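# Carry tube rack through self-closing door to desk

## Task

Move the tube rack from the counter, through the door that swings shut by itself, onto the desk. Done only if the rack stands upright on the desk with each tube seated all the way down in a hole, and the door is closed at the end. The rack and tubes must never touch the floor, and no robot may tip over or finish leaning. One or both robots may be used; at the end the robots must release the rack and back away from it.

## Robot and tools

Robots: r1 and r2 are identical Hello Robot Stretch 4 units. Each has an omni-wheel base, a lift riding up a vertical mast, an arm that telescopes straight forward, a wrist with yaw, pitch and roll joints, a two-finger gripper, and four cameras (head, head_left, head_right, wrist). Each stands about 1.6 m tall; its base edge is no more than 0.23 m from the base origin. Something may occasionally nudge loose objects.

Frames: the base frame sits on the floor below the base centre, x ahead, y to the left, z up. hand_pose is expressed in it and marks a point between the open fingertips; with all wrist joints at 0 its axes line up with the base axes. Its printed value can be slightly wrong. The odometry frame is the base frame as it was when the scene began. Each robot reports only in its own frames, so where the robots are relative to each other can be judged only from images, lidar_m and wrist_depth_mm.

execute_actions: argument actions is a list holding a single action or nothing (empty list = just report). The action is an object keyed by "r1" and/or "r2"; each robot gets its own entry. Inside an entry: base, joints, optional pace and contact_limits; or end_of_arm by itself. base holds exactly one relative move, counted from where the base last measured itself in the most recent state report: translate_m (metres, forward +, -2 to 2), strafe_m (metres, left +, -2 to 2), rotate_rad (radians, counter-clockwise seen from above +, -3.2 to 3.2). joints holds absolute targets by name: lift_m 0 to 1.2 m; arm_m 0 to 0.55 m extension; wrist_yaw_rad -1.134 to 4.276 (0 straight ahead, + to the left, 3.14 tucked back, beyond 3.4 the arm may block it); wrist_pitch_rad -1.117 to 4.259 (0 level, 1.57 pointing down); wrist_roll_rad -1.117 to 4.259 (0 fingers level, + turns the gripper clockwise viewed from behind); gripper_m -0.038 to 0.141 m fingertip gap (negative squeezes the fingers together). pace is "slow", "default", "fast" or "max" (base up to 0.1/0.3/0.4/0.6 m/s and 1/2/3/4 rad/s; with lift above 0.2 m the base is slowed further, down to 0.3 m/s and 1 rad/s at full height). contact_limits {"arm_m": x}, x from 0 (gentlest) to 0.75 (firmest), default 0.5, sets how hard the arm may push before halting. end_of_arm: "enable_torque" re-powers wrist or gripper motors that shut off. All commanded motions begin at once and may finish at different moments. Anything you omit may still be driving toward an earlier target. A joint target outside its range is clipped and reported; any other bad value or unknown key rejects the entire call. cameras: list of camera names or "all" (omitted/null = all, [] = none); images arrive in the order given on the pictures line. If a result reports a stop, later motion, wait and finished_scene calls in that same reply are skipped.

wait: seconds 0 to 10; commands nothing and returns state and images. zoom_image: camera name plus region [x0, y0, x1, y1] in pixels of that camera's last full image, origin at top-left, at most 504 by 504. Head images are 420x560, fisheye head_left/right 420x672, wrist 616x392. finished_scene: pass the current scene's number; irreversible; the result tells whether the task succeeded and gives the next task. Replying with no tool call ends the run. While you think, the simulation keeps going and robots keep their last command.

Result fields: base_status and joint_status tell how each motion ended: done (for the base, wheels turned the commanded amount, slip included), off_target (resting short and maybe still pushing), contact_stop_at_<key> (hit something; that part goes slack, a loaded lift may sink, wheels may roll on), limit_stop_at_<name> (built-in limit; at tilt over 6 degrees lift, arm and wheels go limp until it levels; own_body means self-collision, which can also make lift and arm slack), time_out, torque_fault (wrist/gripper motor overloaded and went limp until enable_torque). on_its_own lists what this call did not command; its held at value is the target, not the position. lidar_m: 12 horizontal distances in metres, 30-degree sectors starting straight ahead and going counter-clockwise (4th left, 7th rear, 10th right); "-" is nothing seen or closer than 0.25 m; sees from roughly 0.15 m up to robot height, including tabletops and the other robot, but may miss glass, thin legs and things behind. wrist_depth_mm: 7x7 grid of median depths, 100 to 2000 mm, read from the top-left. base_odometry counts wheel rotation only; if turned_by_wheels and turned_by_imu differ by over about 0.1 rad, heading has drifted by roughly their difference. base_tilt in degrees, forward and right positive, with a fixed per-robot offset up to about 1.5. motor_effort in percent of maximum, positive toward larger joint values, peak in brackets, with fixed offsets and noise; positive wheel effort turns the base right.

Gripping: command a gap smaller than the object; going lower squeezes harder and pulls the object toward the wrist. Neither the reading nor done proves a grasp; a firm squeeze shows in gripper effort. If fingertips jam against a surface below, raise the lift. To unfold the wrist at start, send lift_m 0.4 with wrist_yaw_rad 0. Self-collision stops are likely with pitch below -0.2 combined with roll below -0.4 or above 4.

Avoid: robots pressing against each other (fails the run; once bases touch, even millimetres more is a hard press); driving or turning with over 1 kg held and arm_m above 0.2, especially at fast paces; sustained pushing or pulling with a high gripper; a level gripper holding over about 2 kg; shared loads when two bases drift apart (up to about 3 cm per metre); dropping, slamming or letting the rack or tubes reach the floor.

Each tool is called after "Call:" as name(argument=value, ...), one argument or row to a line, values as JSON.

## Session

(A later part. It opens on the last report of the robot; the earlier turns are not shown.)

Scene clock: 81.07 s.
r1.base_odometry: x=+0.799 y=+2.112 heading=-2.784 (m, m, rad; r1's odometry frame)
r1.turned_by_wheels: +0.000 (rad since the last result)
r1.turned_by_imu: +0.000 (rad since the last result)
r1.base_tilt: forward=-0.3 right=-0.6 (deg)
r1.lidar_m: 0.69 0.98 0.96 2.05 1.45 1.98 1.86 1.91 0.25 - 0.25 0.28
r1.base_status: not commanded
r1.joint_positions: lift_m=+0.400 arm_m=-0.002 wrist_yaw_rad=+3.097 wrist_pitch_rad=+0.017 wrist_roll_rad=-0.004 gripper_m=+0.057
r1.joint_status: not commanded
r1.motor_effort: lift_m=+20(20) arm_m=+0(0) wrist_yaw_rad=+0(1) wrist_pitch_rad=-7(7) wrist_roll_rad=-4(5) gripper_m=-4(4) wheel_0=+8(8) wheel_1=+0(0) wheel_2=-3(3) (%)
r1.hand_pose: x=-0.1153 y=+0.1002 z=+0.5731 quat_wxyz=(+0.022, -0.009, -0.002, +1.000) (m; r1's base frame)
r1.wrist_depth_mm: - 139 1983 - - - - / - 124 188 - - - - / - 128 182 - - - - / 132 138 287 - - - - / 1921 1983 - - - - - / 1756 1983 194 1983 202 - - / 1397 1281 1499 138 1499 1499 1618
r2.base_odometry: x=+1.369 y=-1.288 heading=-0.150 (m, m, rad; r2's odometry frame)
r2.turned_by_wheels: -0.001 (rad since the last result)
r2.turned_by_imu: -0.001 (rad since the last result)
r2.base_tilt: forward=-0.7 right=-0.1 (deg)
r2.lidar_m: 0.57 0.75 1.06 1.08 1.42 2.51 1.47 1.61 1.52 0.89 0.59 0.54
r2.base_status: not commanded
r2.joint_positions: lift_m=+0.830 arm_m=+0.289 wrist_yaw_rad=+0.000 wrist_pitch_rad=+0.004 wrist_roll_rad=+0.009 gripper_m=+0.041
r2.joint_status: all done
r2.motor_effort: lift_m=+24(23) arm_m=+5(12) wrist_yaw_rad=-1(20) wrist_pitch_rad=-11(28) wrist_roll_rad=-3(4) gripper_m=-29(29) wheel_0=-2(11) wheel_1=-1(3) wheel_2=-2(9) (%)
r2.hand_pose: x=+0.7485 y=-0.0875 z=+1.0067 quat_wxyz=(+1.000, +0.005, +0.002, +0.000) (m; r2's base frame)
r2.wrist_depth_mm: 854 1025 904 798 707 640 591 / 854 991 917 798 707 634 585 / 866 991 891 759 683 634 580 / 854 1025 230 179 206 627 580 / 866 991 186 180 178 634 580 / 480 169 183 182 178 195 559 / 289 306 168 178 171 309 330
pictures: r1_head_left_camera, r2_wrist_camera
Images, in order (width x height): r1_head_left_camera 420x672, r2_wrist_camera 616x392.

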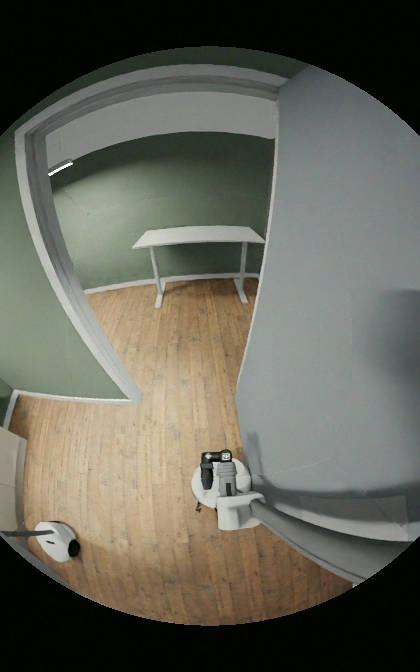

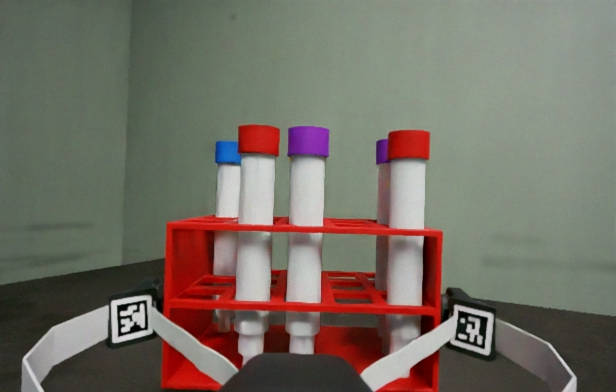

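Call:
execute_actions(
  actions=[
    {"r2":{"joints":{"arm_m":0.0},"pace":"slow"}},
  ],
  cameras=[],
)

Call:
execute_actions(
  actions=[
    {"r2":{"base":{"translate_m":-0.25},"pace":"slow"}},
  ],
  cameras=[],
)

Call:
execute_actions(
  actions=[
    {"r2":{"base":{"rotate_rad":-2.02},"pace":"slow"}},
  ],
  cameras=["r1_head_left_camera","r2_head_camera","r2_head_left_camera"],
)

Scene clock: 90.37 s.
r1.base_odometry: x=+0.799 y=+2.112 heading=-2.784 (m, m, rad; r1's odometry frame)
r1.turned_by_wheels: +0.000 (rad since the last result)
r1.turned_by_imu: +0.002 (rad since the last result)
r1.base_tilt: forward=-0.2 right=-0.5 (deg)
r1.lidar_m: 0.69 0.99 0.97 2.04 1.45 1.98 1.86 1.90 0.25 - 0.25 0.28
r1.base_status: not commanded
r1.joint_positions: lift_m=+0.400 arm_m=-0.002 wrist_yaw_rad=+3.097 wrist_pitch_rad=+0.017 wrist_roll_rad=-0.004 gripper_m=+0.057
r1.joint_status: not commanded
r1.motor_effort: lift_m=+20(20) arm_m=+0(0) wrist_yaw_rad=+0(1) wrist_pitch_rad=-7(7) wrist_roll_rad=-5(3) gripper_m=-4(4) wheel_0=+7(8) wheel_1=+0(0) wheel_2=-3(3) (%)
r1.hand_pose: x=-0.1153 y=+0.1002 z=+0.5731 quat_wxyz=(+0.022, -0.009, -0.002, +1.000) (m; r1's base frame)
r1.wrist_depth_mm: - 139 1983 - - - - / - 123 187 - - - - / - 128 181 - - - - / 132 139 286 - - - - / 1921 1921 - - - - - / 1808 1921 194 1983 201 - - / 1397 1336 1537 138 1537 1537 1576
r2.base_odometry: x=+1.369 y=-1.288 heading=-0.150 (m, m, rad; r2's odometry frame)
r2.turned_by_wheels: +0.000 (rad since the last result)
r2.turned_by_imu: -0.003 (rad since the last result)
r2.base_tilt: forward=-0.8 right=+0.0 (deg)
r2.lidar_m: 0.41 0.75 1.05 1.10 1.42 2.52 1.46 1.61 1.52 0.88 0.60 0.42
r2.base_status: not commanded
r2.joint_positions: lift_m=+0.830 arm_m=+0.001 wrist_yaw_rad=+0.000 wrist_pitch_rad=+0.004 wrist_roll_rad=+0.009 gripper_m=+0.041
r2.joint_status: all done
r2.motor_effort: lift_m=+24(24) arm_m=-5(5) wrist_yaw_rad=+0(0) wrist_pitch_rad=-11(12) wrist_roll_rad=-2(3) gripper_m=-30(30) wheel_0=-2(2) wheel_1=-1(1) wheel_2=-2(2) (%)
r2.hand_pose: x=+0.4603 y=-0.0875 z=+1.0067 quat_wxyz=(+1.000, +0.005, +0.002, +0.000) (m; r2's base frame)
r2.wrist_depth_mm: 976 1205 1255 1078 976 891 798 / 976 1229 1229 1078 960 878 788 / 991 1229 1229 1042 946 878 798 / 960 1229 230 180 206 878 798 / 960 1008 186 181 178 866 798 / 574 169 183 187 178 195 564 / 554 480 168 178 171 312 338
pictures: none
No camera images: the call's "cameras" was empty. Leave "cameras" out to get every camera's image.

Scene clock: 94.17 s.
r1.base_odometry: x=+0.799 y=+2.112 heading=-2.784 (m, m, rad; r1's odometry frame)
r1.turned_by_wheels: +0.000 (rad since the last result)
r1.turned_by_imu: +0.001 (rad since the last result)
r1.base_tilt: forward=-0.1 right=-0.5 (deg)
r1.lidar_m: 0.68 0.96 0.97 2.04 1.22 1.98 1.86 1.91 0.25 - 0.25 0.26
r1.base_status: not commanded
r1.joint_positions: lift_m=+0.400 arm_m=-0.002 wrist_yaw_rad=+3.097 wrist_pitch_rad=+0.017 wrist_roll_rad=-0.004 gripper_m=+0.057
r1.joint_status: not commanded
r1.motor_effort: lift_m=+20(20) arm_m=+0(0) wrist_yaw_rad=+0(0) wrist_pitch_rad=-6(7) wrist_roll_rad=-4(4) gripper_m=-2(6) wheel_0=+8(8) wheel_1=+0(0) wheel_2=-3(3) (%)
r1.hand_pose: x=-0.1153 y=+0.1002 z=+0.5731 quat_wxyz=(+0.022, -0.009, -0.002, +1.000) (m; r1's base frame)
r1.wrist_depth_mm: - 139 1983 - - - - / - 124 187 - - - - / - 128 181 - - - - / 132 138 286 - - - - / 1921 1983 1921 - - - - / 1863 1983 195 - 200 - - / 1366 1308 1537 139 1464 1499 1618
r2.base_odometry: x=+1.122 y=-1.251 heading=-0.150 (m, m, rad; r2's odometry frame)
r2.turned_by_wheels: +0.000 (rad since the last result)
r2.turned_by_imu: -0.001 (rad since the last result)
r2.base_tilt: forward=-0.8 right=+0.0 (deg)
r2.lidar_m: 0.40 1.04 1.17 1.20 1.54 2.30 1.23 1.49 1.39 1.43 0.83 0.42
r2.base_status: done
r2.joint_positions: lift_m=+0.830 arm_m=+0.001 wrist_yaw_rad=+0.000 wrist_pitch_rad=+0.004 wrist_roll_rad=+0.009 gripper_m=+0.041
r2.joint_status: not commanded
r2.motor_effort: lift_m=+24(24) arm_m=-5(5) wrist_yaw_rad=+0(0) wrist_pitch_rad=-12(11) wrist_roll_rad=-3(3) gripper_m=-32(32) wheel_0=-2(6) wheel_1=-1(4) wheel_2=+1(6) (%)
r2.hand_pose: x=+0.4602 y=-0.0875 z=+1.0067 quat_wxyz=(+1.000, +0.005, +0.002, +0.000) (m; r2's base frame)
r2.wrist_depth_mm: 1078 1336 1537 1366 1205 1078 991 / 1078 1336 1537 1366 1205 1078 991 / 1078 1336 1537 1255 1160 1098 991 / 1060 1366 229 180 205 1078 991 / 1060 976 185 180 179 1078 976 / 1025 169 183 183 178 195 569 / 917 798 168 178 172 496 449
pictures: none
No camera images: the call's "cameras" was empty. Leave "cameras" out to get every camera's image.

Scene clock: 97.47 s.
r1.base_odometry: x=+0.799 y=+2.112 heading=-2.784 (m, m, rad; r1's odometry frame)
r1.turned_by_wheels: +0.000 (rad since the last result)
r1.turned_by_imu: +0.001 (rad since the last result)
r1.base_tilt: forward=-0.2 right=-0.5 (deg)
r1.lidar_m: 0.68 0.98 0.98 1.13 1.10 1.97 1.86 1.92 0.25 - 0.25 0.26
r1.base_status: not commanded
r1.joint_positions: lift_m=+0.400 arm_m=-0.002 wrist_yaw_rad=+3.097 wrist_pitch_rad=+0.017 wrist_roll_rad=-0.004 gripper_m=+0.057
r1.joint_status: not commanded
r1.motor_effort: lift_m=+20(20) arm_m=+0(0) wrist_yaw_rad=+0(1) wrist_pitch_rad=-7(8) wrist_roll_rad=-3(4) gripper_m=-2(4) wheel_0=+8(8) wheel_1=+0(0) wheel_2=-3(3) (%)
r1.hand_pose: x=-0.1153 y=+0.1002 z=+0.5731 quat_wxyz=(+0.022, -0.009, -0.002, +1.000) (m; r1's base frame)
r1.wrist_depth_mm: - 139 - - - - - / - 123 187 - - - - / - 128 181 - - - - / 132 138 285 - - - - / 1921 1983 - - - - - / 1808 1983 195 - 201 - - / 1397 1308 1537 138 1499 1499 1576
r2.base_odometry: x=+1.122 y=-1.251 heading=-2.170 (m, m, rad; r2's odometry frame)
r2.turned_by_wheels: -2.020 (rad since the last result)
r2.turned_by_imu: -2.034 (rad since the last result)
r2.base_tilt: forward=-0.8 right=+0.0 (deg)
r2.lidar_m: 0.41 1.12 0.82 0.78 0.82 1.15 1.16 1.22 1.71 2.28 1.21 0.42
r2.base_status: done
r2.joint_positions: lift_m=+0.830 arm_m=+0.001 wrist_yaw_rad=+0.000 wrist_pitch_rad=+0.004 wrist_roll_rad=+0.009 gripper_m=+0.041
r2.joint_status: not commanded
r2.motor_effort: lift_m=+23(24) arm_m=-5(5) wrist_yaw_rad=-1(0) wrist_pitch_rad=-12(12) wrist_roll_rad=-2(3) gripper_m=-28(31) wheel_0=+3(4) wheel_1=+2(3) wheel_2=+1(4) (%)
r2.hand_pose: x=+0.4603 y=-0.0874 z=+1.0067 quat_wxyz=(+1.000, +0.005, +0.002, +0.000) (m; r2's base frame)
r2.wrist_depth_mm: 1255 1229 1229 1229 1182 1205 - / 1281 1255 1229 1205 1229 - - / 1255 1255 1229 1229 1205 - - / 1255 1229 229 182 204 - - / 1205 1229 185 248 179 - - / 1255 169 182 193 178 195 - / 1229 1205 168 179 172 1182 -
pictures: r1_head_left_camera, r2_head_camera, r2_head_left_camera
Images, in order (width x height): r1_head_left_camera 420x672, r2_head_camera 420x560, r2_head_left_camera 420x672.

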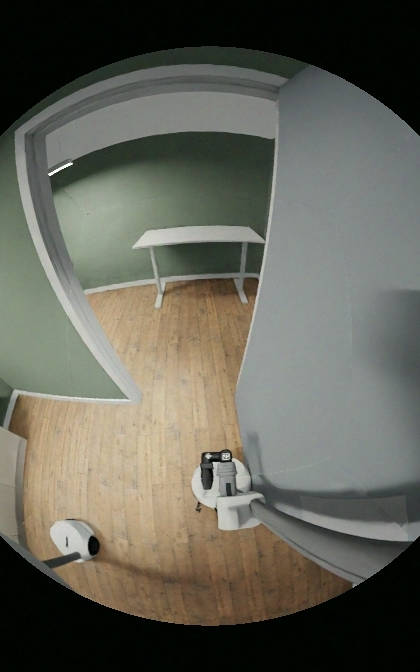

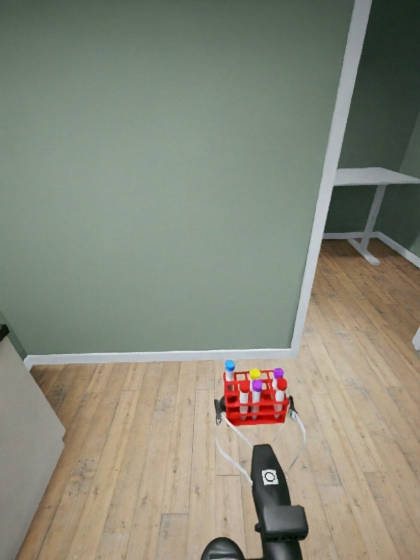

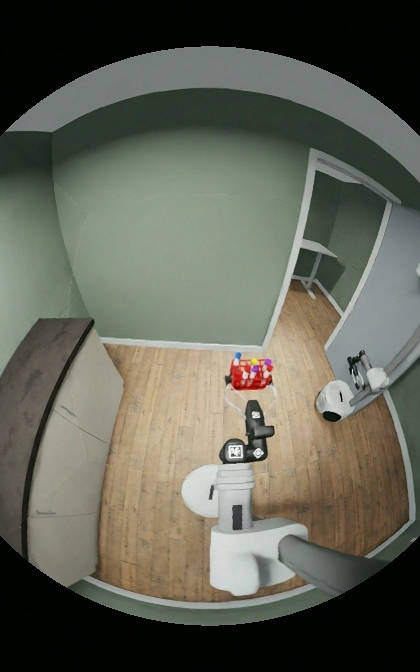

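Call:
execute_actions(
  actions=[
    {"r1":{"base":{"strafe_m":-0.08},"pace":"slow"},"r2":{"base":{"rotate_rad":-0.04},"pace":"slow"}},
  ],
  cameras=[],
)

Call:
execute_actions(
  actions=[
    {"r1":{"base":{"translate_m":-0.05},"pace":"slow"},"r2":{"base":{"strafe_m":-0.62},"pace":"slow"}},
  ],
  cameras=["r1_head_left_camera","r2_head_camera","r2_head_left_camera"],
)

Scene clock: 109.30 s.
r1.base_odometry: x=+0.772 y=+2.186 heading=-2.784 (m, m, rad; r1's odometry frame)
r1.turned_by_wheels: +0.000 (rad since the last result)
r1.turned_by_imu: +0.001 (rad since the last result)
r1.base_tilt: forward=-0.2 right=-0.5 (deg)
r1.lidar_m: 0.51 1.06 1.03 1.19 1.17 1.97 1.84 1.91 0.25 - 0.25 0.25
r1.base_status: done
r1.joint_positions: lift_m=+0.400 arm_m=-0.002 wrist_yaw_rad=+3.097 wrist_pitch_rad=+0.017 wrist_roll_rad=-0.004 gripper_m=+0.057
r1.joint_status: not commanded
r1.motor_effort: lift_m=+20(20) arm_m=+0(0) wrist_yaw_rad=+0(0) wrist_pitch_rad=-7(6) wrist_roll_rad=-5(4) gripper_m=-4(4) wheel_0=+6(12) wheel_1=-5(9) wheel_2=+1(2) (%)
r1.hand_pose: x=-0.1153 y=+0.1002 z=+0.5731 quat_wxyz=(+0.022, -0.009, -0.002, +1.000) (m; r1's base frame)
r1.wrist_depth_mm: - 139 - - - - - / - 124 188 - - - - / - 128 181 - - - - / 132 138 287 - - - - / 1808 1921 1983 - - - - / 1708 - 194 - 201 - - / 1397 1281 1537 138 1499 1499 1618
r2.base_odometry: x=+1.122 y=-1.251 heading=-2.209 (m, m, rad; r2's odometry frame)
r2.turned_by_wheels: -0.040 (rad since the last result)
r2.turned_by_imu: -0.042 (rad since the last result)
r2.base_tilt: forward=-0.8 right=+0.0 (deg)
r2.lidar_m: 0.39 1.47 0.83 0.78 0.82 1.11 1.17 1.20 1.63 2.27 1.27 0.42
r2.base_status: done
r2.joint_positions: lift_m=+0.830 arm_m=+0.001 wrist_yaw_rad=+0.000 wrist_pitch_rad=+0.004 wrist_roll_rad=+0.009 gripper_m=+0.041
r2.joint_status: not commanded
r2.motor_effort: lift_m=+23(23) arm_m=-5(5) wrist_yaw_rad=-1(0) wrist_pitch_rad=-12(10) wrist_roll_rad=-1(3) gripper_m=-31(33) wheel_0=+2(7) wheel_1=+1(3) wheel_2=+2(4) (%)
r2.hand_pose: x=+0.4603 y=-0.0874 z=+1.0067 quat_wxyz=(+1.000, +0.005, +0.002, +0.000) (m; r2's base frame)
r2.wrist_depth_mm: 1205 1205 1205 1205 1205 - - / 1205 1229 1229 1182 1229 - - / 1229 1205 1205 1205 1229 - - / 1205 1229 231 182 206 - - / 1229 1205 185 247 178 - - / 1205 170 182 193 177 195 - / 1205 1205 168 179 171 - -
pictures: none
No camera images: the call's "cameras" was empty. Leave "cameras" out to get every camera's image.

Scene clock: 116.63 s.
r1.base_odometry: x=+0.818 y=+2.204 heading=-2.784 (m, m, rad; r1's odometry frame)
r1.turned_by_wheels: +0.000 (rad since the last result)
r1.turned_by_imu: +0.002 (rad since the last result)
r1.base_tilt: forward=-0.2 right=-0.5 (deg)
r1.lidar_m: 0.53 1.07 1.05 2.12 0.56 0.75 1.80 1.74 1.42 - 0.25 0.25
r1.base_status: done
r1.joint_positions: lift_m=+0.400 arm_m=-0.002 wrist_yaw_rad=+3.097 wrist_pitch_rad=+0.017 wrist_roll_rad=-0.004 gripper_m=+0.057
r1.joint_status: not commanded
r1.motor_effort: lift_m=+20(20) arm_m=+0(0) wrist_yaw_rad=+1(1) wrist_pitch_rad=-7(8) wrist_roll_rad=-4(4) gripper_m=-4(4) wheel_0=+0(4) wheel_1=-3(7) wheel_2=+5(7) (%)
r1.hand_pose: x=-0.1153 y=+0.1002 z=+0.5731 quat_wxyz=(+0.022, -0.009, -0.002, +1.000) (m; r1's base frame)
r1.wrist_depth_mm: - 139 1983 - - 946 917 / - 124 187 1983 - - - / - 128 181 - 1983 - - / 132 138 286 1921 - - - / 1863 1921 1983 1921 1983 - - / 1708 1921 195 1921 200 - - / 1397 1308 1537 139 1537 904 1576
r2.base_odometry: x=+0.624 y=-0.881 heading=-2.209 (m, m, rad; r2's odometry frame)
r2.turned_by_wheels: +0.000 (rad since the last result)
r2.turned_by_imu: -0.003 (rad since the last result)
r2.base_tilt: forward=-0.8 right=+0.0 (deg)
r2.lidar_m: 0.39 1.46 1.47 1.41 1.45 1.22 1.16 1.20 1.62 1.65 0.72 0.41
r2.base_status: done
r2.joint_positions: lift_m=+0.830 arm_m=+0.001 wrist_yaw_rad=+0.000 wrist_pitch_rad=+0.004 wrist_roll_rad=+0.009 gripper_m=+0.041
r2.joint_status: not commanded
r2.motor_effort: lift_m=+24(24) arm_m=-4(5) wrist_yaw_rad=+0(0) wrist_pitch_rad=-11(12) wrist_roll_rad=-2(2) gripper_m=-25(28) wheel_0=+1(8) wheel_1=-1(5) wheel_2=+1(2) (%)
r2.hand_pose: x=+0.4603 y=-0.0874 z=+1.0067 quat_wxyz=(+1.000, +0.005, +0.002, +0.000) (m; r2's base frame)
r2.wrist_depth_mm: 1229 1229 1229 - - - 1118 / 1205 1229 1229 - - - 1118 / 1281 1229 1255 - - - 1098 / 1229 1229 230 182 206 - 1118 / 1229 1229 186 181 179 - 1098 / 1205 169 183 193 178 195 1118 / 1229 1229 169 179 171 - 1025
pictures: r1_head_left_camera, r2_head_camera, r2_head_left_camera
Images, in order (width x height): r1_head_left_camera 420x672, r2_head_camera 420x560, r2_head_left_camera 420x672.

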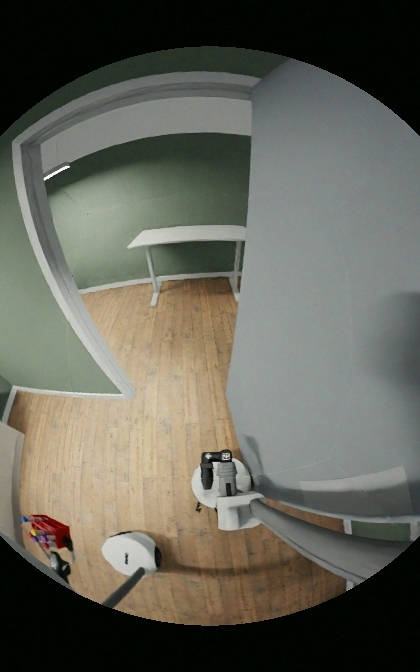

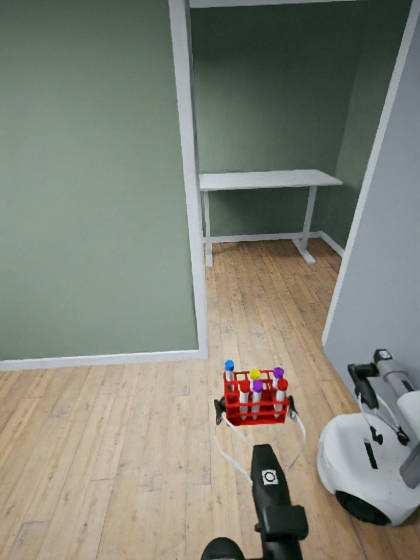

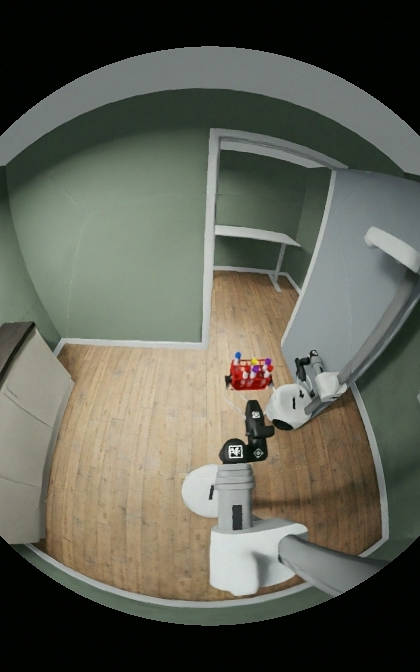

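Call:
execute_actions(
  actions=[
    {"r1":{"base":{"translate_m":0.06},"pace":"slow"}},
  ],
  cameras=[],
)

Call:
execute_actions(
  actions=[
    {"r1":{"base":{"strafe_m":-0.12},"pace":"slow"}},
  ],
  cameras=["r1_head_left_camera","r2_head_left_camera"],
)

Scene clock: 126.50 s.
r1.base_odometry: x=+0.762 y=+2.183 heading=-2.784 (m, m, rad; r1's odometry frame)
r1.turned_by_wheels: +0.000 (rad since the last result)
r1.turned_by_imu: +0.001 (rad since the last result)
r1.base_tilt: forward=-0.2 right=-0.5 (deg)
r1.lidar_m: 0.52 1.11 1.03 2.13 0.59 0.78 1.87 1.93 0.25 - 0.25 0.25
r1.base_status: done
r1.joint_positions: lift_m=+0.400 arm_m=-0.002 wrist_yaw_rad=+3.097 wrist_pitch_rad=+0.017 wrist_roll_rad=-0.004 gripper_m=+0.057
r1.joint_status: not commanded
r1.motor_effort: lift_m=+20(20) arm_m=+0(0) wrist_yaw_rad=+0(0) wrist_pitch_rad=-7(7) wrist_roll_rad=-5(5) gripper_m=-6(5) wheel_0=+6(9) wheel_1=+0(4) wheel_2=-6(8) (%)
r1.hand_pose: x=-0.1153 y=+0.1002 z=+0.5731 quat_wxyz=(+0.022, -0.009, -0.002, +1.000) (m; r1's base frame)
r1.wrist_depth_mm: - 139 - - - 946 854 / - 123 188 - - - - / - 128 181 - - - - / 132 138 287 - - - - / 1863 - 1983 - - - - / 1708 1983 195 - 201 - - / 1366 1308 1499 139 1499 946 1576
r2.base_odometry: x=+0.624 y=-0.881 heading=-2.209 (m, m, rad; r2's odometry frame)
r2.turned_by_wheels: +0.000 (rad since the last result)
r2.turned_by_imu: -0.002 (rad since the last result)
r2.base_tilt: forward=-0.7 right=+0.0 (deg)
r2.lidar_m: 0.41 1.47 1.49 1.41 1.45 1.24 1.14 1.20 1.62 1.66 0.77 0.42
r2.base_status: not commanded
r2.joint_positions: lift_m=+0.830 arm_m=+0.001 wrist_yaw_rad=+0.000 wrist_pitch_rad=+0.004 wrist_roll_rad=+0.009 gripper_m=+0.041
r2.joint_status: not commanded
r2.motor_effort: lift_m=+23(23) arm_m=-5(4) wrist_yaw_rad=-1(0) wrist_pitch_rad=-12(11) wrist_roll_rad=-2(3) gripper_m=-31(27) wheel_0=+1(1) wheel_1=-1(1) wheel_2=+1(1) (%)
r2.hand_pose: x=+0.4603 y=-0.0874 z=+1.0067 quat_wxyz=(+1.000, +0.005, +0.002, +0.000) (m; r2's base frame)
r2.wrist_depth_mm: 1205 1229 1255 - - - 1138 / 1229 1255 1229 - - - 1118 / 1229 1229 1229 - - - 1118 / 1229 1255 230 181 206 - 1118 / 1205 1255 185 182 178 - 1118 / 1205 169 183 193 177 195 1078 / 1205 1229 169 178 171 - 991
pictures: none
No camera images: the call's "cameras" was empty. Leave "cameras" out to get every camera's image.

Scene clock: 128.57 s.
r1.base_odometry: x=+0.738 y=+2.265 heading=-2.754 (m, m, rad; r1's odometry frame)
r1.turned_by_wheels: +0.030 (rad since the last result)
r1.turned_by_imu: +0.124 (rad since the last result)
r1.base_tilt: forward=-0.2 right=-0.5 (deg)
r1.lidar_m: 0.60 1.09 1.16 0.63 0.62 0.88 1.85 1.27 0.25 - 0.25 0.26
r1.base_status: strafe_m contact_stop (by the wheels' count: -0.085 of -0.120)
r1.joint_positions: lift_m=+0.400 arm_m=-0.002 wrist_yaw_rad=+3.097 wrist_pitch_rad=+0.017 wrist_roll_rad=-0.004 gripper_m=+0.057
r1.joint_status: not commanded
r1.on_its_own: the wheels are slack since a contact_stop
r1.motor_effort: lift_m=+20(20) arm_m=+0(0) wrist_yaw_rad=+0(1) wrist_pitch_rad=-8(7) wrist_roll_rad=-4(4) gripper_m=-4(3) wheel_0=+0(35) wheel_1=+0(28) wheel_2=+0(5) (%)
r1.hand_pose: x=-0.1153 y=+0.1002 z=+0.5732 quat_wxyz=(+0.022, -0.009, -0.002, +1.000) (m; r1's base frame)
r1.wrist_depth_mm: - 139 - 1983 - - 854 / - 124 188 - - 1983 1983 / - 128 181 1983 1983 1921 1983 / 132 138 286 1921 1983 1983 1983 / 1397 1983 - - 1983 1921 1983 / 1430 1863 194 - 202 1983 878 / 1308 1308 1537 139 1537 1499 904
r2.base_odometry: x=+0.624 y=-0.881 heading=-2.209 (m, m, rad; r2's odometry frame)
r2.turned_by_wheels: +0.000 (rad since the last result)
r2.turned_by_imu: -0.001 (rad since the last result)
r2.base_tilt: forward=-0.8 right=+0.0 (deg)
r2.lidar_m: 0.38 1.47 1.48 1.40 1.46 1.23 1.15 1.17 1.61 1.65 0.79 0.43
r2.base_status: not commanded
r2.joint_positions: lift_m=+0.830 arm_m=+0.001 wrist_yaw_rad=+0.000 wrist_pitch_rad=+0.004 wrist_roll_rad=+0.009 gripper_m=+0.041
r2.joint_status: not commanded
r2.motor_effort: lift_m=+24(23) arm_m=-5(5) wrist_yaw_rad=+0(0) wrist_pitch_rad=-12(11) wrist_roll_rad=-2(2) gripper_m=-30(30) wheel_0=+1(1) wheel_1=-1(1) wheel_2=+1(1) (%)
r2.hand_pose: x=+0.4603 y=-0.0874 z=+1.0067 quat_wxyz=(+1.000, +0.005, +0.002, +0.000) (m; r2's base frame)
r2.wrist_depth_mm: 1229 1229 1229 - - - 1138 / 1255 1229 1229 - - - 1118 / 1229 1229 1229 - - - 1118 / 1229 1229 229 181 206 - 1138 / 1229 1205 186 183 178 - 1098 / 1229 169 183 193 177 196 1098 / 1229 1229 168 179 171 - 1042
pictures: r1_head_left_camera, r2_head_left_camera
Images, in order (width x height): r1_head_left_camera 420x672, r2_head_left_camera 420x672.

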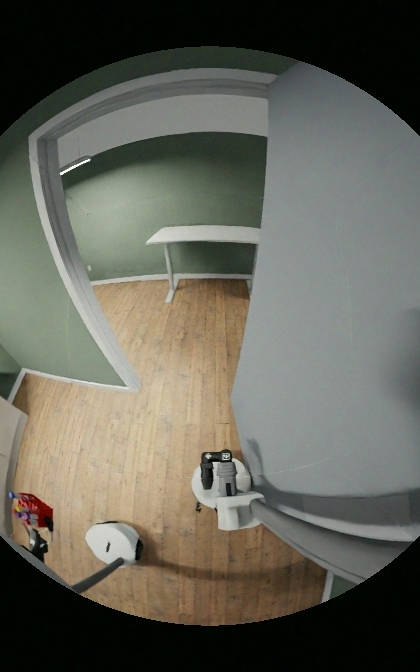

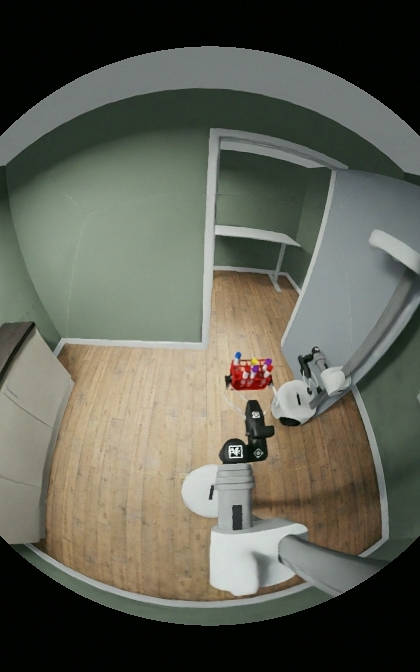

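Call:
execute_actions(
  actions=[
    {"r1":{"base":{"strafe_m":0.01},"pace":"slow"},"r2":{"base":{"strafe_m":-0.12},"pace":"slow"}},
  ],
  cameras=[],
)

Call:
execute_actions(
  actions=[
    {"r2":{"base":{"translate_m":0.5},"pace":"slow"}},
  ],
  cameras=["r1_head_left_camera","r2_head_camera","r2_head_left_camera"],
)

Scene clock: 135.07 s.
r1.base_odometry: x=+0.741 y=+2.255 heading=-2.754 (m, m, rad; r1's odometry frame)
r1.turned_by_wheels: +0.000 (rad since the last result)
r1.turned_by_imu: +0.001 (rad since the last result)
r1.base_tilt: forward=-0.2 right=-0.5 (deg)
r1.lidar_m: 0.61 1.06 1.16 0.63 0.50 0.74 1.83 1.28 0.25 - 0.25 0.25
r1.base_status: done
r1.joint_positions: lift_m=+0.400 arm_m=-0.002 wrist_yaw_rad=+3.097 wrist_pitch_rad=+0.017 wrist_roll_rad=-0.004 gripper_m=+0.057
r1.joint_status: not commanded
r1.motor_effort: lift_m=+20(20) arm_m=+0(0) wrist_yaw_rad=+0(0) wrist_pitch_rad=-7(7) wrist_roll_rad=-4(4) gripper_m=-5(4) wheel_0=+2(5) wheel_1=-2(5) wheel_2=+0(1) (%)
r1.hand_pose: x=-0.1153 y=+0.1002 z=+0.5732 quat_wxyz=(+0.022, -0.009, -0.002, +1.000) (m; r1's base frame)
r1.wrist_depth_mm: - 139 - - 1983 1983 866 / - 123 187 1983 1983 1983 - / - 128 181 1983 1983 1921 1983 / 132 138 287 - 1921 1983 1863 / 1397 - - 1983 - 1921 1983 / 1464 1921 195 1983 200 1983 1921 / 1308 1308 1537 139 1464 917 1576
r2.base_odometry: x=+0.527 y=-0.810 heading=-2.209 (m, m, rad; r2's odometry frame)
r2.turned_by_wheels: +0.000 (rad since the last result)
r2.turned_by_imu: -0.002 (rad since the last result)
r2.base_tilt: forward=-0.8 right=+0.0 (deg)
r2.lidar_m: 0.39 1.46 1.62 1.52 1.55 1.21 1.15 1.19 1.62 1.51 0.71 0.43
r2.base_status: done
r2.joint_positions: lift_m=+0.830 arm_m=+0.001 wrist_yaw_rad=+0.000 wrist_pitch_rad=+0.004 wrist_roll_rad=+0.009 gripper_m=+0.041
r2.joint_status: not commanded
r2.motor_effort: lift_m=+23(23) arm_m=-5(5) wrist_yaw_rad=+0(1) wrist_pitch_rad=-11(13) wrist_roll_rad=-1(3) gripper_m=-31(28) wheel_0=+1(7) wheel_1=-1(9) wheel_2=+0(0) (%)
r2.hand_pose: x=+0.4603 y=-0.0874 z=+1.0067 quat_wxyz=(+1.000, +0.005, +0.002, +0.000) (m; r2's base frame)
r2.wrist_depth_mm: 1205 1229 1255 - - - 991 / 1255 1229 1229 - - - 1008 / 1255 1229 1229 - - - 991 / 1229 1205 230 183 206 - 960 / 1205 1229 185 240 179 - 960 / 1229 170 182 193 178 196 946 / 1255 1229 168 178 171 1160 904
pictures: none
No camera images: the call's "cameras" was empty. Leave "cameras" out to get every camera's image.

Scene clock: 141.37 s.
r1.base_odometry: x=+0.741 y=+2.255 heading=-2.754 (m, m, rad; r1's odometry frame)
r1.turned_by_wheels: +0.000 (rad since the last result)
r1.turned_by_imu: +0.001 (rad since the last result)
r1.base_tilt: forward=-0.2 right=-0.5 (deg)
r1.lidar_m: 0.62 1.08 0.47 0.45 0.45 1.89 1.85 1.29 0.25 - 0.25 0.25
r1.base_status: not commanded
r1.joint_positions: lift_m=+0.400 arm_m=-0.002 wrist_yaw_rad=+3.097 wrist_pitch_rad=+0.017 wrist_roll_rad=-0.004 gripper_m=+0.057
r1.joint_status: not commanded
r1.motor_effort: lift_m=+20(20) arm_m=+0(0) wrist_yaw_rad=+0(0) wrist_pitch_rad=-7(8) wrist_roll_rad=-5(4) gripper_m=-4(5) wheel_0=+2(2) wheel_1=-2(2) wheel_2=+0(0) (%)
r1.hand_pose: x=-0.1153 y=+0.1002 z=+0.5732 quat_wxyz=(+0.022, -0.009, -0.002, +1.000) (m; r1's base frame)
r1.wrist_depth_mm: - 139 - - - 1983 1921 / - 124 188 1983 1983 1983 1921 / - 128 181 - 1983 - 1863 / 132 138 287 - 1983 1983 1863 / 1464 - - 1983 1983 1983 1863 / 1464 1863 195 - 201 1983 1921 / 1336 1308 1537 138 1499 1499 1537
r2.base_odometry: x=+0.230 y=-1.211 heading=-2.209 (m, m, rad; r2's odometry frame)
r2.turned_by_wheels: +0.000 (rad since the last result)
r2.turned_by_imu: -0.003 (rad since the last result)
r2.base_tilt: forward=-0.8 right=+0.0 (deg)
r2.lidar_m: 0.41 0.97 1.33 1.54 1.59 1.74 1.64 1.71 1.62 0.44 0.44 0.41
r2.base_status: done
r2.joint_positions: lift_m=+0.830 arm_m=+0.001 wrist_yaw_rad=+0.000 wrist_pitch_rad=+0.004 wrist_roll_rad=+0.009 gripper_m=+0.041
r2.joint_status: not commanded
r2.motor_effort: lift_m=+23(23) arm_m=-5(4) wrist_yaw_rad=+0(0) wrist_pitch_rad=-12(12) wrist_roll_rad=-2(2) gripper_m=-24(27) wheel_0=+2(5) wheel_1=+1(0) wheel_2=-2(6) (%)
r2.hand_pose: x=+0.4603 y=-0.0874 z=+1.0067 quat_wxyz=(+1.000, +0.005, +0.002, +0.000) (m; r2's base frame)
r2.wrist_depth_mm: 723 723 - - - - - / 732 732 - - - - - / 723 723 778 - - - - / 723 715 229 182 206 - - / 723 715 186 240 178 - - / 723 170 183 193 178 195 - / 715 707 169 178 171 - 1983
pictures: r1_head_left_camera, r2_head_camera, r2_head_left_camera
Images, in order (width x height): r1_head_left_camera 420x672, r2_head_camera 420x560, r2_head_left_camera 420x672.

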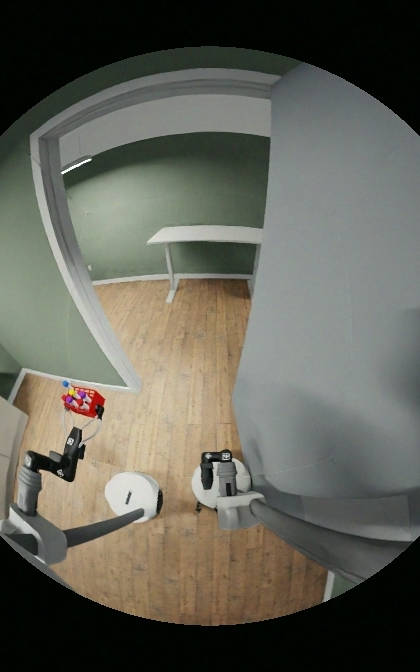

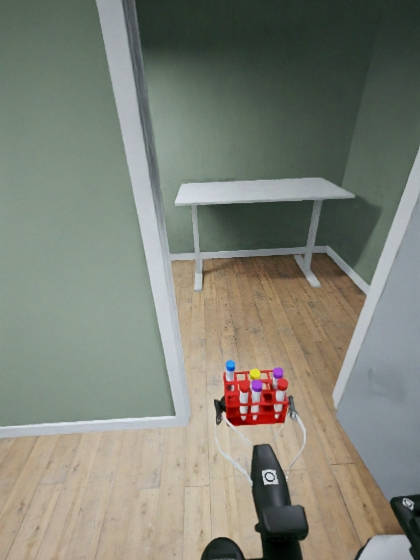

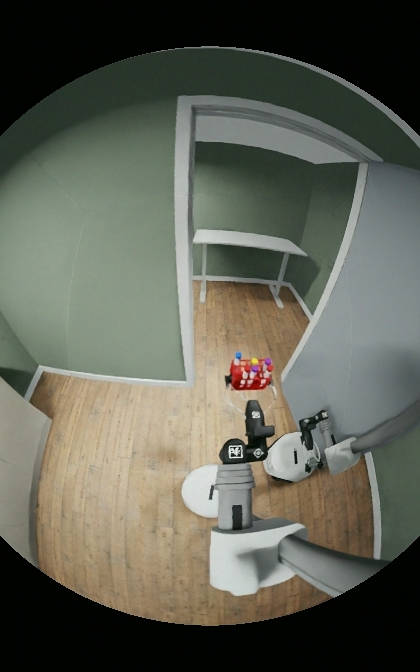

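Call:
execute_actions(
  actions=[
    {"r2":{"base":{"translate_m":0.4},"pace":"slow"}},
  ],
  cameras=[],
)

Call:
execute_actions(
  actions=[
    {"r2":{"base":{"strafe_m":-0.17},"pace":"slow"}},
  ],
  cameras=["r1_head_left_camera","r2_head_camera","r2_head_left_camera"],
)

Scene clock: 159.83 s.
r1.base_odometry: x=+0.741 y=+2.255 heading=-2.754 (m, m, rad; r1's odometry frame)
r1.turned_by_wheels: +0.000 (rad since the last result)
r1.turned_by_imu: +0.002 (rad since the last result)
r1.base_tilt: forward=-0.3 right=-0.5 (deg)
r1.lidar_m: 0.58 0.65 0.43 0.46 2.30 1.88 1.84 1.29 0.25 - 0.25 0.26
r1.base_status: not commanded
r1.joint_positions: lift_m=+0.400 arm_m=-0.002 wrist_yaw_rad=+3.097 wrist_pitch_rad=+0.017 wrist_roll_rad=-0.004 gripper_m=+0.057
r1.joint_status: not commanded
r1.motor_effort: lift_m=+20(20) arm_m=+0(0) wrist_yaw_rad=+1(0) wrist_pitch_rad=-7(7) wrist_roll_rad=-4(5) gripper_m=-4(6) wheel_0=+1(2) wheel_1=-2(2) wheel_2=+0(0) (%)
r1.hand_pose: x=-0.1153 y=+0.1002 z=+0.5732 quat_wxyz=(+0.022, -0.009, -0.002, +1.000) (m; r1's base frame)
r1.wrist_depth_mm: - 139 - - 1983 1983 1983 / - 124 187 - - - 1921 / - 128 181 - 1921 1983 1983 / 132 138 287 1983 1983 - 1983 / 1397 - - 1983 1921 1921 1983 / 1430 1863 195 1983 201 - 1983 / 1308 1336 1576 138 1499 1537 1576
r2.base_odometry: x=-0.009 y=-1.533 heading=-2.209 (m, m, rad; r2's odometry frame)
r2.turned_by_wheels: +0.000 (rad since the last result)
r2.turned_by_imu: -0.004 (rad since the last result)
r2.base_tilt: forward=-0.8 right=+0.0 (deg)
r2.lidar_m: 0.40 0.55 0.77 1.54 1.62 2.14 2.04 2.11 0.42 0.45 0.76 0.42
r2.base_status: done
r2.joint_positions: lift_m=+0.830 arm_m=+0.001 wrist_yaw_rad=+0.000 wrist_pitch_rad=+0.004 wrist_roll_rad=+0.009 gripper_m=+0.041
r2.joint_status: not commanded
r2.motor_effort: lift_m=+23(23) arm_m=-5(5) wrist_yaw_rad=-1(0) wrist_pitch_rad=-12(12) wrist_roll_rad=-1(3) gripper_m=-30(31) wheel_0=+4(6) wheel_1=+1(7) wheel_2=-1(6) (%)
r2.hand_pose: x=+0.4603 y=-0.0874 z=+1.0067 quat_wxyz=(+1.000, +0.005, +0.002, +0.000) (m; r2's base frame)
r2.wrist_depth_mm: 353 - - - - - - / 355 - - - - - - / 357 - - - - - - / 357 - 230 181 205 - - / 359 - 185 181 178 - - / 349 169 182 186 177 195 - / 332 - 168 178 171 - 1921
pictures: none
No camera images: the call's "cameras" was empty. Leave "cameras" out to get every camera's image.

Scene clock: 162.67 s.
r1.base_odometry: x=+0.741 y=+2.255 heading=-2.754 (m, m, rad; r1's odometry frame)
r1.turned_by_wheels: +0.000 (rad since the last result)
r1.turned_by_imu: +0.001 (rad since the last result)
r1.base_tilt: forward=-0.2 right=-0.5 (deg)
r1.lidar_m: 0.59 0.32 0.28 0.30 2.29 1.90 1.84 1.28 0.25 - 0.25 0.25
r1.base_status: not commanded
r1.joint_positions: lift_m=+0.400 arm_m=-0.002 wrist_yaw_rad=+3.097 wrist_pitch_rad=+0.017 wrist_roll_rad=-0.004 gripper_m=+0.057
r1.joint_status: not commanded
r1.motor_effort: lift_m=+20(20) arm_m=+0(0) wrist_yaw_rad=+0(0) wrist_pitch_rad=-6(7) wrist_roll_rad=-4(4) gripper_m=-3(4) wheel_0=+2(1) wheel_1=-2(1) wheel_2=+0(0) (%)
r1.hand_pose: x=-0.1153 y=+0.1002 z=+0.5732 quat_wxyz=(+0.022, -0.009, -0.002, +1.000) (m; r1's base frame)
r1.wrist_depth_mm: - 139 - 1983 1983 - 1921 / - 123 188 - 1983 - 1983 / - 128 182 - 1983 1983 1921 / 132 138 287 - 1983 - 1921 / 1430 - - 1983 - 1983 1921 / 1464 1983 195 1983 201 1983 1921 / 1336 1336 1537 138 1499 1464 1618
r2.base_odometry: x=-0.145 y=-1.432 heading=-2.209 (m, m, rad; r2's odometry frame)
r2.turned_by_wheels: +0.000 (rad since the last result)
r2.turned_by_imu: -0.001 (rad since the last result)
r2.base_tilt: forward=-0.8 right=+0.0 (deg)
r2.lidar_m: 0.39 0.62 0.77 1.72 1.79 2.14 2.04 2.01 0.27 0.31 0.61 0.42
r2.base_status: done
r2.joint_positions: lift_m=+0.830 arm_m=+0.001 wrist_yaw_rad=+0.000 wrist_pitch_rad=+0.004 wrist_roll_rad=+0.009 gripper_m=+0.041
r2.joint_status: not commanded
r2.motor_effort: lift_m=+24(23) arm_m=-5(5) wrist_yaw_rad=-1(1) wrist_pitch_rad=-13(11) wrist_roll_rad=-1(2) gripper_m=-28(30) wheel_0=+2(8) wheel_1=-2(5) wheel_2=+1(2) (%)
r2.hand_pose: x=+0.4603 y=-0.0874 z=+1.0067 quat_wxyz=(+1.000, +0.005, +0.002, +0.000) (m; r2's base frame)
r2.wrist_depth_mm: - - - - - - 1921 / - - - - - - 1983 / - - - - - - 1863 / - - 230 182 205 - 1863 / - - 185 182 179 - 1863 / - 169 182 193 178 195 1863 / - - 168 179 172 - 1708
pictures: r1_head_left_camera, r2_head_camera, r2_head_left_camera
Images, in order (width x height): r1_head_left_camera 420x672, r2_head_camera 420x560, r2_head_left_camera 420x672.

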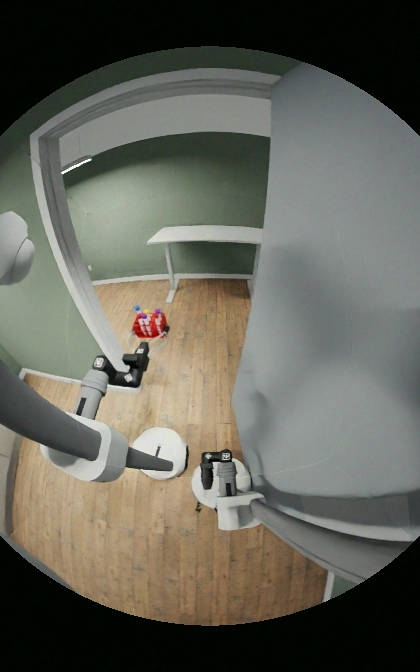

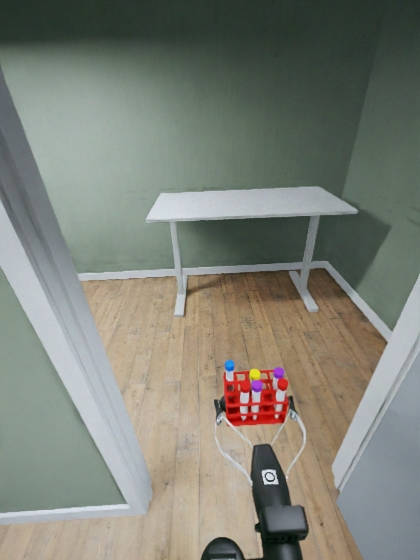

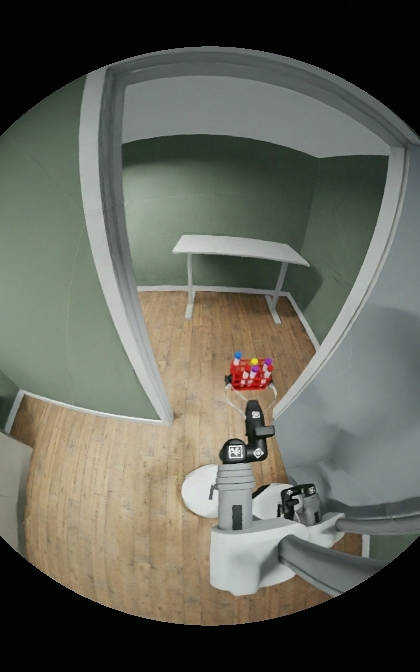

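Call:
execute_actions(
  actions=[
    {"r2":{"base":{"translate_m":0.3},"pace":"slow"}},
  ],
  cameras=["r2_head_left_camera"],
)

Scene clock: 169.47 s.
r1.base_odometry: x=+0.741 y=+2.255 heading=-2.754 (m, m, rad; r1's odometry frame)
r1.turned_by_wheels: +0.000 (rad since the last result)
r1.turned_by_imu: +0.001 (rad since the last result)
r1.base_tilt: forward=-0.2 right=-0.6 (deg)
r1.lidar_m: 0.61 0.43 0.45 2.16 2.30 1.89 1.84 1.29 0.25 - 0.25 0.26
r1.base_status: not commanded
r1.joint_positions: lift_m=+0.400 arm_m=-0.002 wrist_yaw_rad=+3.097 wrist_pitch_rad=+0.017 wrist_roll_rad=-0.004 gripper_m=+0.057
r1.joint_status: not commanded
r1.motor_effort: lift_m=+20(20) arm_m=+0(0) wrist_yaw_rad=+1(0) wrist_pitch_rad=-6(7) wrist_roll_rad=-4(4) gripper_m=-4(4) wheel_0=+2(1) wheel_1=-1(2) wheel_2=+0(0) (%)
r1.hand_pose: x=-0.1153 y=+0.1002 z=+0.5732 quat_wxyz=(+0.022, -0.009, -0.002, +1.000) (m; r1's base frame)
r1.wrist_depth_mm: - 140 - - - - - / - 123 189 1983 1983 1921 1921 / - 128 182 - - 1983 1983 / 132 138 286 1983 - 1921 - / 1430 - - - 1983 1983 1983 / 1464 1921 195 1921 200 1863 1921 / 1336 1281 1537 138 1464 1537 1576
r2.base_odometry: x=-0.324 y=-1.673 heading=-2.208 (m, m, rad; r2's odometry frame)
r2.turned_by_wheels: +0.000 (rad since the last result)
r2.turned_by_imu: -0.002 (rad since the last result)
r2.base_tilt: forward=-0.8 right=+0.0 (deg)
r2.lidar_m: 0.39 0.47 0.38 0.93 1.80 2.39 2.34 0.45 0.45 0.54 0.54 0.42
r2.base_status: done
r2.joint_positions: lift_m=+0.830 arm_m=+0.001 wrist_yaw_rad=+0.000 wrist_pitch_rad=+0.004 wrist_roll_rad=+0.009 gripper_m=+0.041
r2.joint_status: not commanded
r2.motor_effort: lift_m=+24(23) arm_m=-5(5) wrist_yaw_rad=-1(1) wrist_pitch_rad=-10(11) wrist_roll_rad=-1(3) gripper_m=-27(29) wheel_0=+3(4) wheel_1=+2(3) wheel_2=-1(5) (%)
r2.hand_pose: x=+0.4603 y=-0.0874 z=+1.0067 quat_wxyz=(+1.000, +0.005, +0.002, +0.000) (m; r2's base frame)
r2.wrist_depth_mm: - - - - - - 1863 / - - - - - - 1921 / - - - - - - 1921 / - - 229 182 206 - 1921 / - - 186 241 178 1756 1863 / - 170 183 193 178 195 1921 / - - 168 178 171 - 1708
pictures: r2_head_left_camera
Images, in order (width x height): r2_head_left_camera 420x672.

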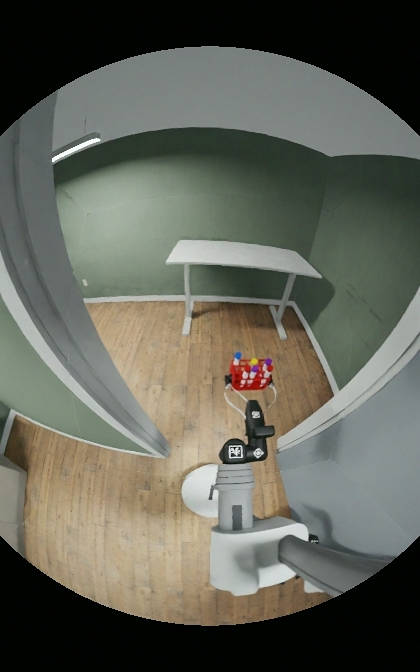

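Call:
execute_actions(
  actions=[
    {"r2":{"base":{"strafe_m":-0.06},"pace":"slow"}},
  ],
  cameras=[],
)

Call:
execute_actions(
  actions=[
    {"r2":{"base":{"translate_m":0.75},"pace":"slow"}},
  ],
  cameras=["r2_head_left_camera","r2_head_camera"],
)

Scene clock: 175.10 s.
r1.base_odometry: x=+0.741 y=+2.255 heading=-2.754 (m, m, rad; r1's odometry frame)
r1.turned_by_wheels: +0.000 (rad since the last result)
r1.turned_by_imu: +0.001 (rad since the last result)
r1.base_tilt: forward=-0.2 right=-0.6 (deg)
r1.lidar_m: 0.57 0.40 0.45 2.15 2.29 1.89 1.84 1.28 0.25 - 0.25 0.25
r1.base_status: not commanded
r1.joint_positions: lift_m=+0.400 arm_m=-0.002 wrist_yaw_rad=+3.097 wrist_pitch_rad=+0.017 wrist_roll_rad=-0.004 gripper_m=+0.057
r1.joint_status: not commanded
r1.motor_effort: lift_m=+19(19) arm_m=+0(0) wrist_yaw_rad=+0(0) wrist_pitch_rad=-8(6) wrist_roll_rad=-5(4) gripper_m=-7(4) wheel_0=+2(2) wheel_1=-2(2) wheel_2=+0(0) (%)
r1.hand_pose: x=-0.1153 y=+0.1002 z=+0.5732 quat_wxyz=(+0.022, -0.009, -0.002, +1.000) (m; r1's base frame)
r1.wrist_depth_mm: - 140 - - - - 1921 / - 123 187 1983 1983 1983 1983 / - 128 181 1983 1983 1983 1921 / 132 138 285 1983 1983 1983 1983 / 1430 - - - 1983 1921 1921 / 1430 1921 194 1983 201 1921 1983 / 1308 1281 1537 138 1499 1499 1661
r2.base_odometry: x=-0.372 y=-1.637 heading=-2.208 (m, m, rad; r2's odometry frame)
r2.turned_by_wheels: +0.000 (rad since the last result)
r2.turned_by_imu: -0.002 (rad since the last result)
r2.base_tilt: forward=-0.8 right=+0.0 (deg)
r2.lidar_m: 0.40 1.64 0.46 0.96 1.87 2.46 2.34 0.39 0.41 0.48 0.49 0.42
r2.base_status: done
r2.joint_positions: lift_m=+0.830 arm_m=+0.001 wrist_yaw_rad=+0.000 wrist_pitch_rad=+0.004 wrist_roll_rad=+0.009 gripper_m=+0.041
r2.joint_status: not commanded
r2.motor_effort: lift_m=+24(23) arm_m=-5(5) wrist_yaw_rad=-1(1) wrist_pitch_rad=-12(11) wrist_roll_rad=-3(0) gripper_m=-29(31) wheel_0=+2(6) wheel_1=-1(4) wheel_2=+1(1) (%)
r2.hand_pose: x=+0.4603 y=-0.0874 z=+1.0067 quat_wxyz=(+1.000, +0.005, +0.002, +0.000) (m; r2's base frame)
r2.wrist_depth_mm: - - - - - - 1863 / - - - - - - 1863 / - - - - - - 1808 / - - 230 180 207 - 1808 / - - 186 182 178 1808 1756 / - 170 183 193 178 195 1708 / - - 168 179 171 - 1661
pictures: none
No camera images: the call's "cameras" was empty. Leave "cameras" out to get every camera's image.

Scene clock: 183.87 s.
r1.base_odometry: x=+0.741 y=+2.255 heading=-2.754 (m, m, rad; r1's odometry frame)
r1.turned_by_wheels: +0.000 (rad since the last result)
r1.turned_by_imu: +0.002 (rad since the last result)
r1.base_tilt: forward=-0.2 right=-0.5 (deg)
r1.lidar_m: 0.62 1.07 1.16 2.16 2.30 1.89 1.85 1.29 0.25 - 0.25 0.25
r1.base_status: not commanded
r1.joint_positions: lift_m=+0.400 arm_m=-0.002 wrist_yaw_rad=+3.097 wrist_pitch_rad=+0.017 wrist_roll_rad=-0.004 gripper_m=+0.057
r1.joint_status: not commanded
r1.motor_effort: lift_m=+20(20) arm_m=+0(0) wrist_yaw_rad=+0(0) wrist_pitch_rad=-8(7) wrist_roll_rad=-4(4) gripper_m=-4(4) wheel_0=+2(2) wheel_1=-1(2) wheel_2=+0(0) (%)
r1.hand_pose: x=-0.1153 y=+0.1002 z=+0.5732 quat_wxyz=(+0.022, -0.009, -0.002, +1.000) (m; r1's base frame)
r1.wrist_depth_mm: - 140 - - - 1983 1983 / - 124 188 1983 - - - / - 128 181 1983 1983 1983 1921 / 132 138 287 - 1983 1983 1863 / 1430 1983 1983 - 1983 1983 1921 / 1464 1863 196 - 201 1921 1921 / 1308 1281 1537 139 1464 1499 1618
r2.base_odometry: x=-0.818 y=-2.240 heading=-2.208 (m, m, rad; r2's odometry frame)
r2.turned_by_wheels: +0.000 (rad since the last result)
r2.turned_by_imu: -0.004 (rad since the last result)
r2.base_tilt: forward=-0.8 right=+0.0 (deg)
r2.lidar_m: 0.39 0.87 2.29 1.55 0.53 0.56 1.10 0.64 0.60 1.25 1.20 0.41
r2.base_status: done
r2.joint_positions: lift_m=+0.830 arm_m=+0.001 wrist_yaw_rad=+0.000 wrist_pitch_rad=+0.004 wrist_roll_rad=+0.009 gripper_m=+0.041
r2.joint_status: not commanded
r2.motor_effort: lift_m=+23(23) arm_m=-5(5) wrist_yaw_rad=-1(0) wrist_pitch_rad=-11(14) wrist_roll_rad=-3(2) gripper_m=-31(26) wheel_0=+1(4) wheel_1=+1(2) wheel_2=-2(8) (%)
r2.hand_pose: x=+0.4603 y=-0.0874 z=+1.0067 quat_wxyz=(+1.000, +0.005, +0.002, +0.000) (m; r2's base frame)
r2.wrist_depth_mm: 1464 1464 1464 1464 1430 1464 1499 / 1430 1464 1430 1464 1430 1464 1499 / 1430 1430 1430 1430 1430 1464 1430 / 1430 1430 230 180 206 1430 1499 / 1430 723 185 181 178 904 976 / 1464 169 182 187 177 195 1464 / 1430 1025 168 178 171 1464 1025
pictures: r2_head_camera, r2_head_left_camera
Images, in order (width x height): r2_head_camera 420x560, r2_head_left_camera 420x672.

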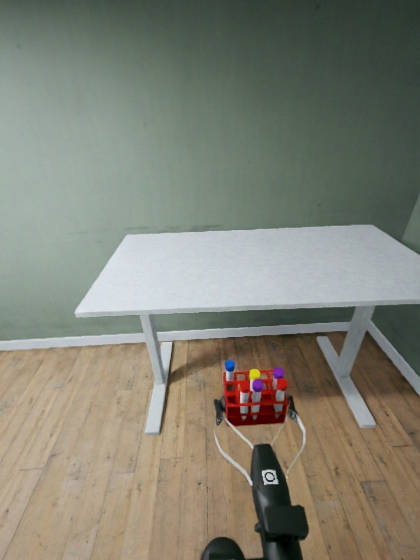

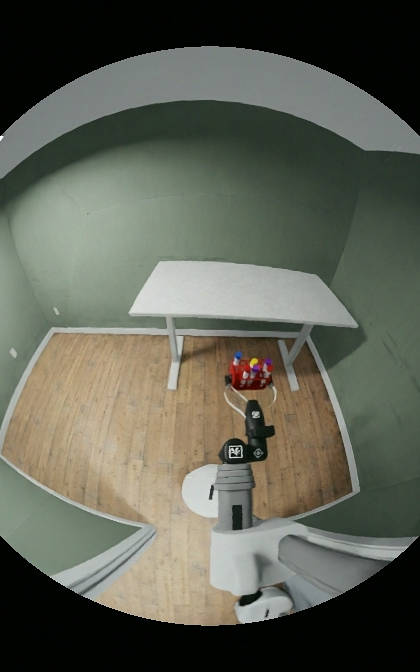

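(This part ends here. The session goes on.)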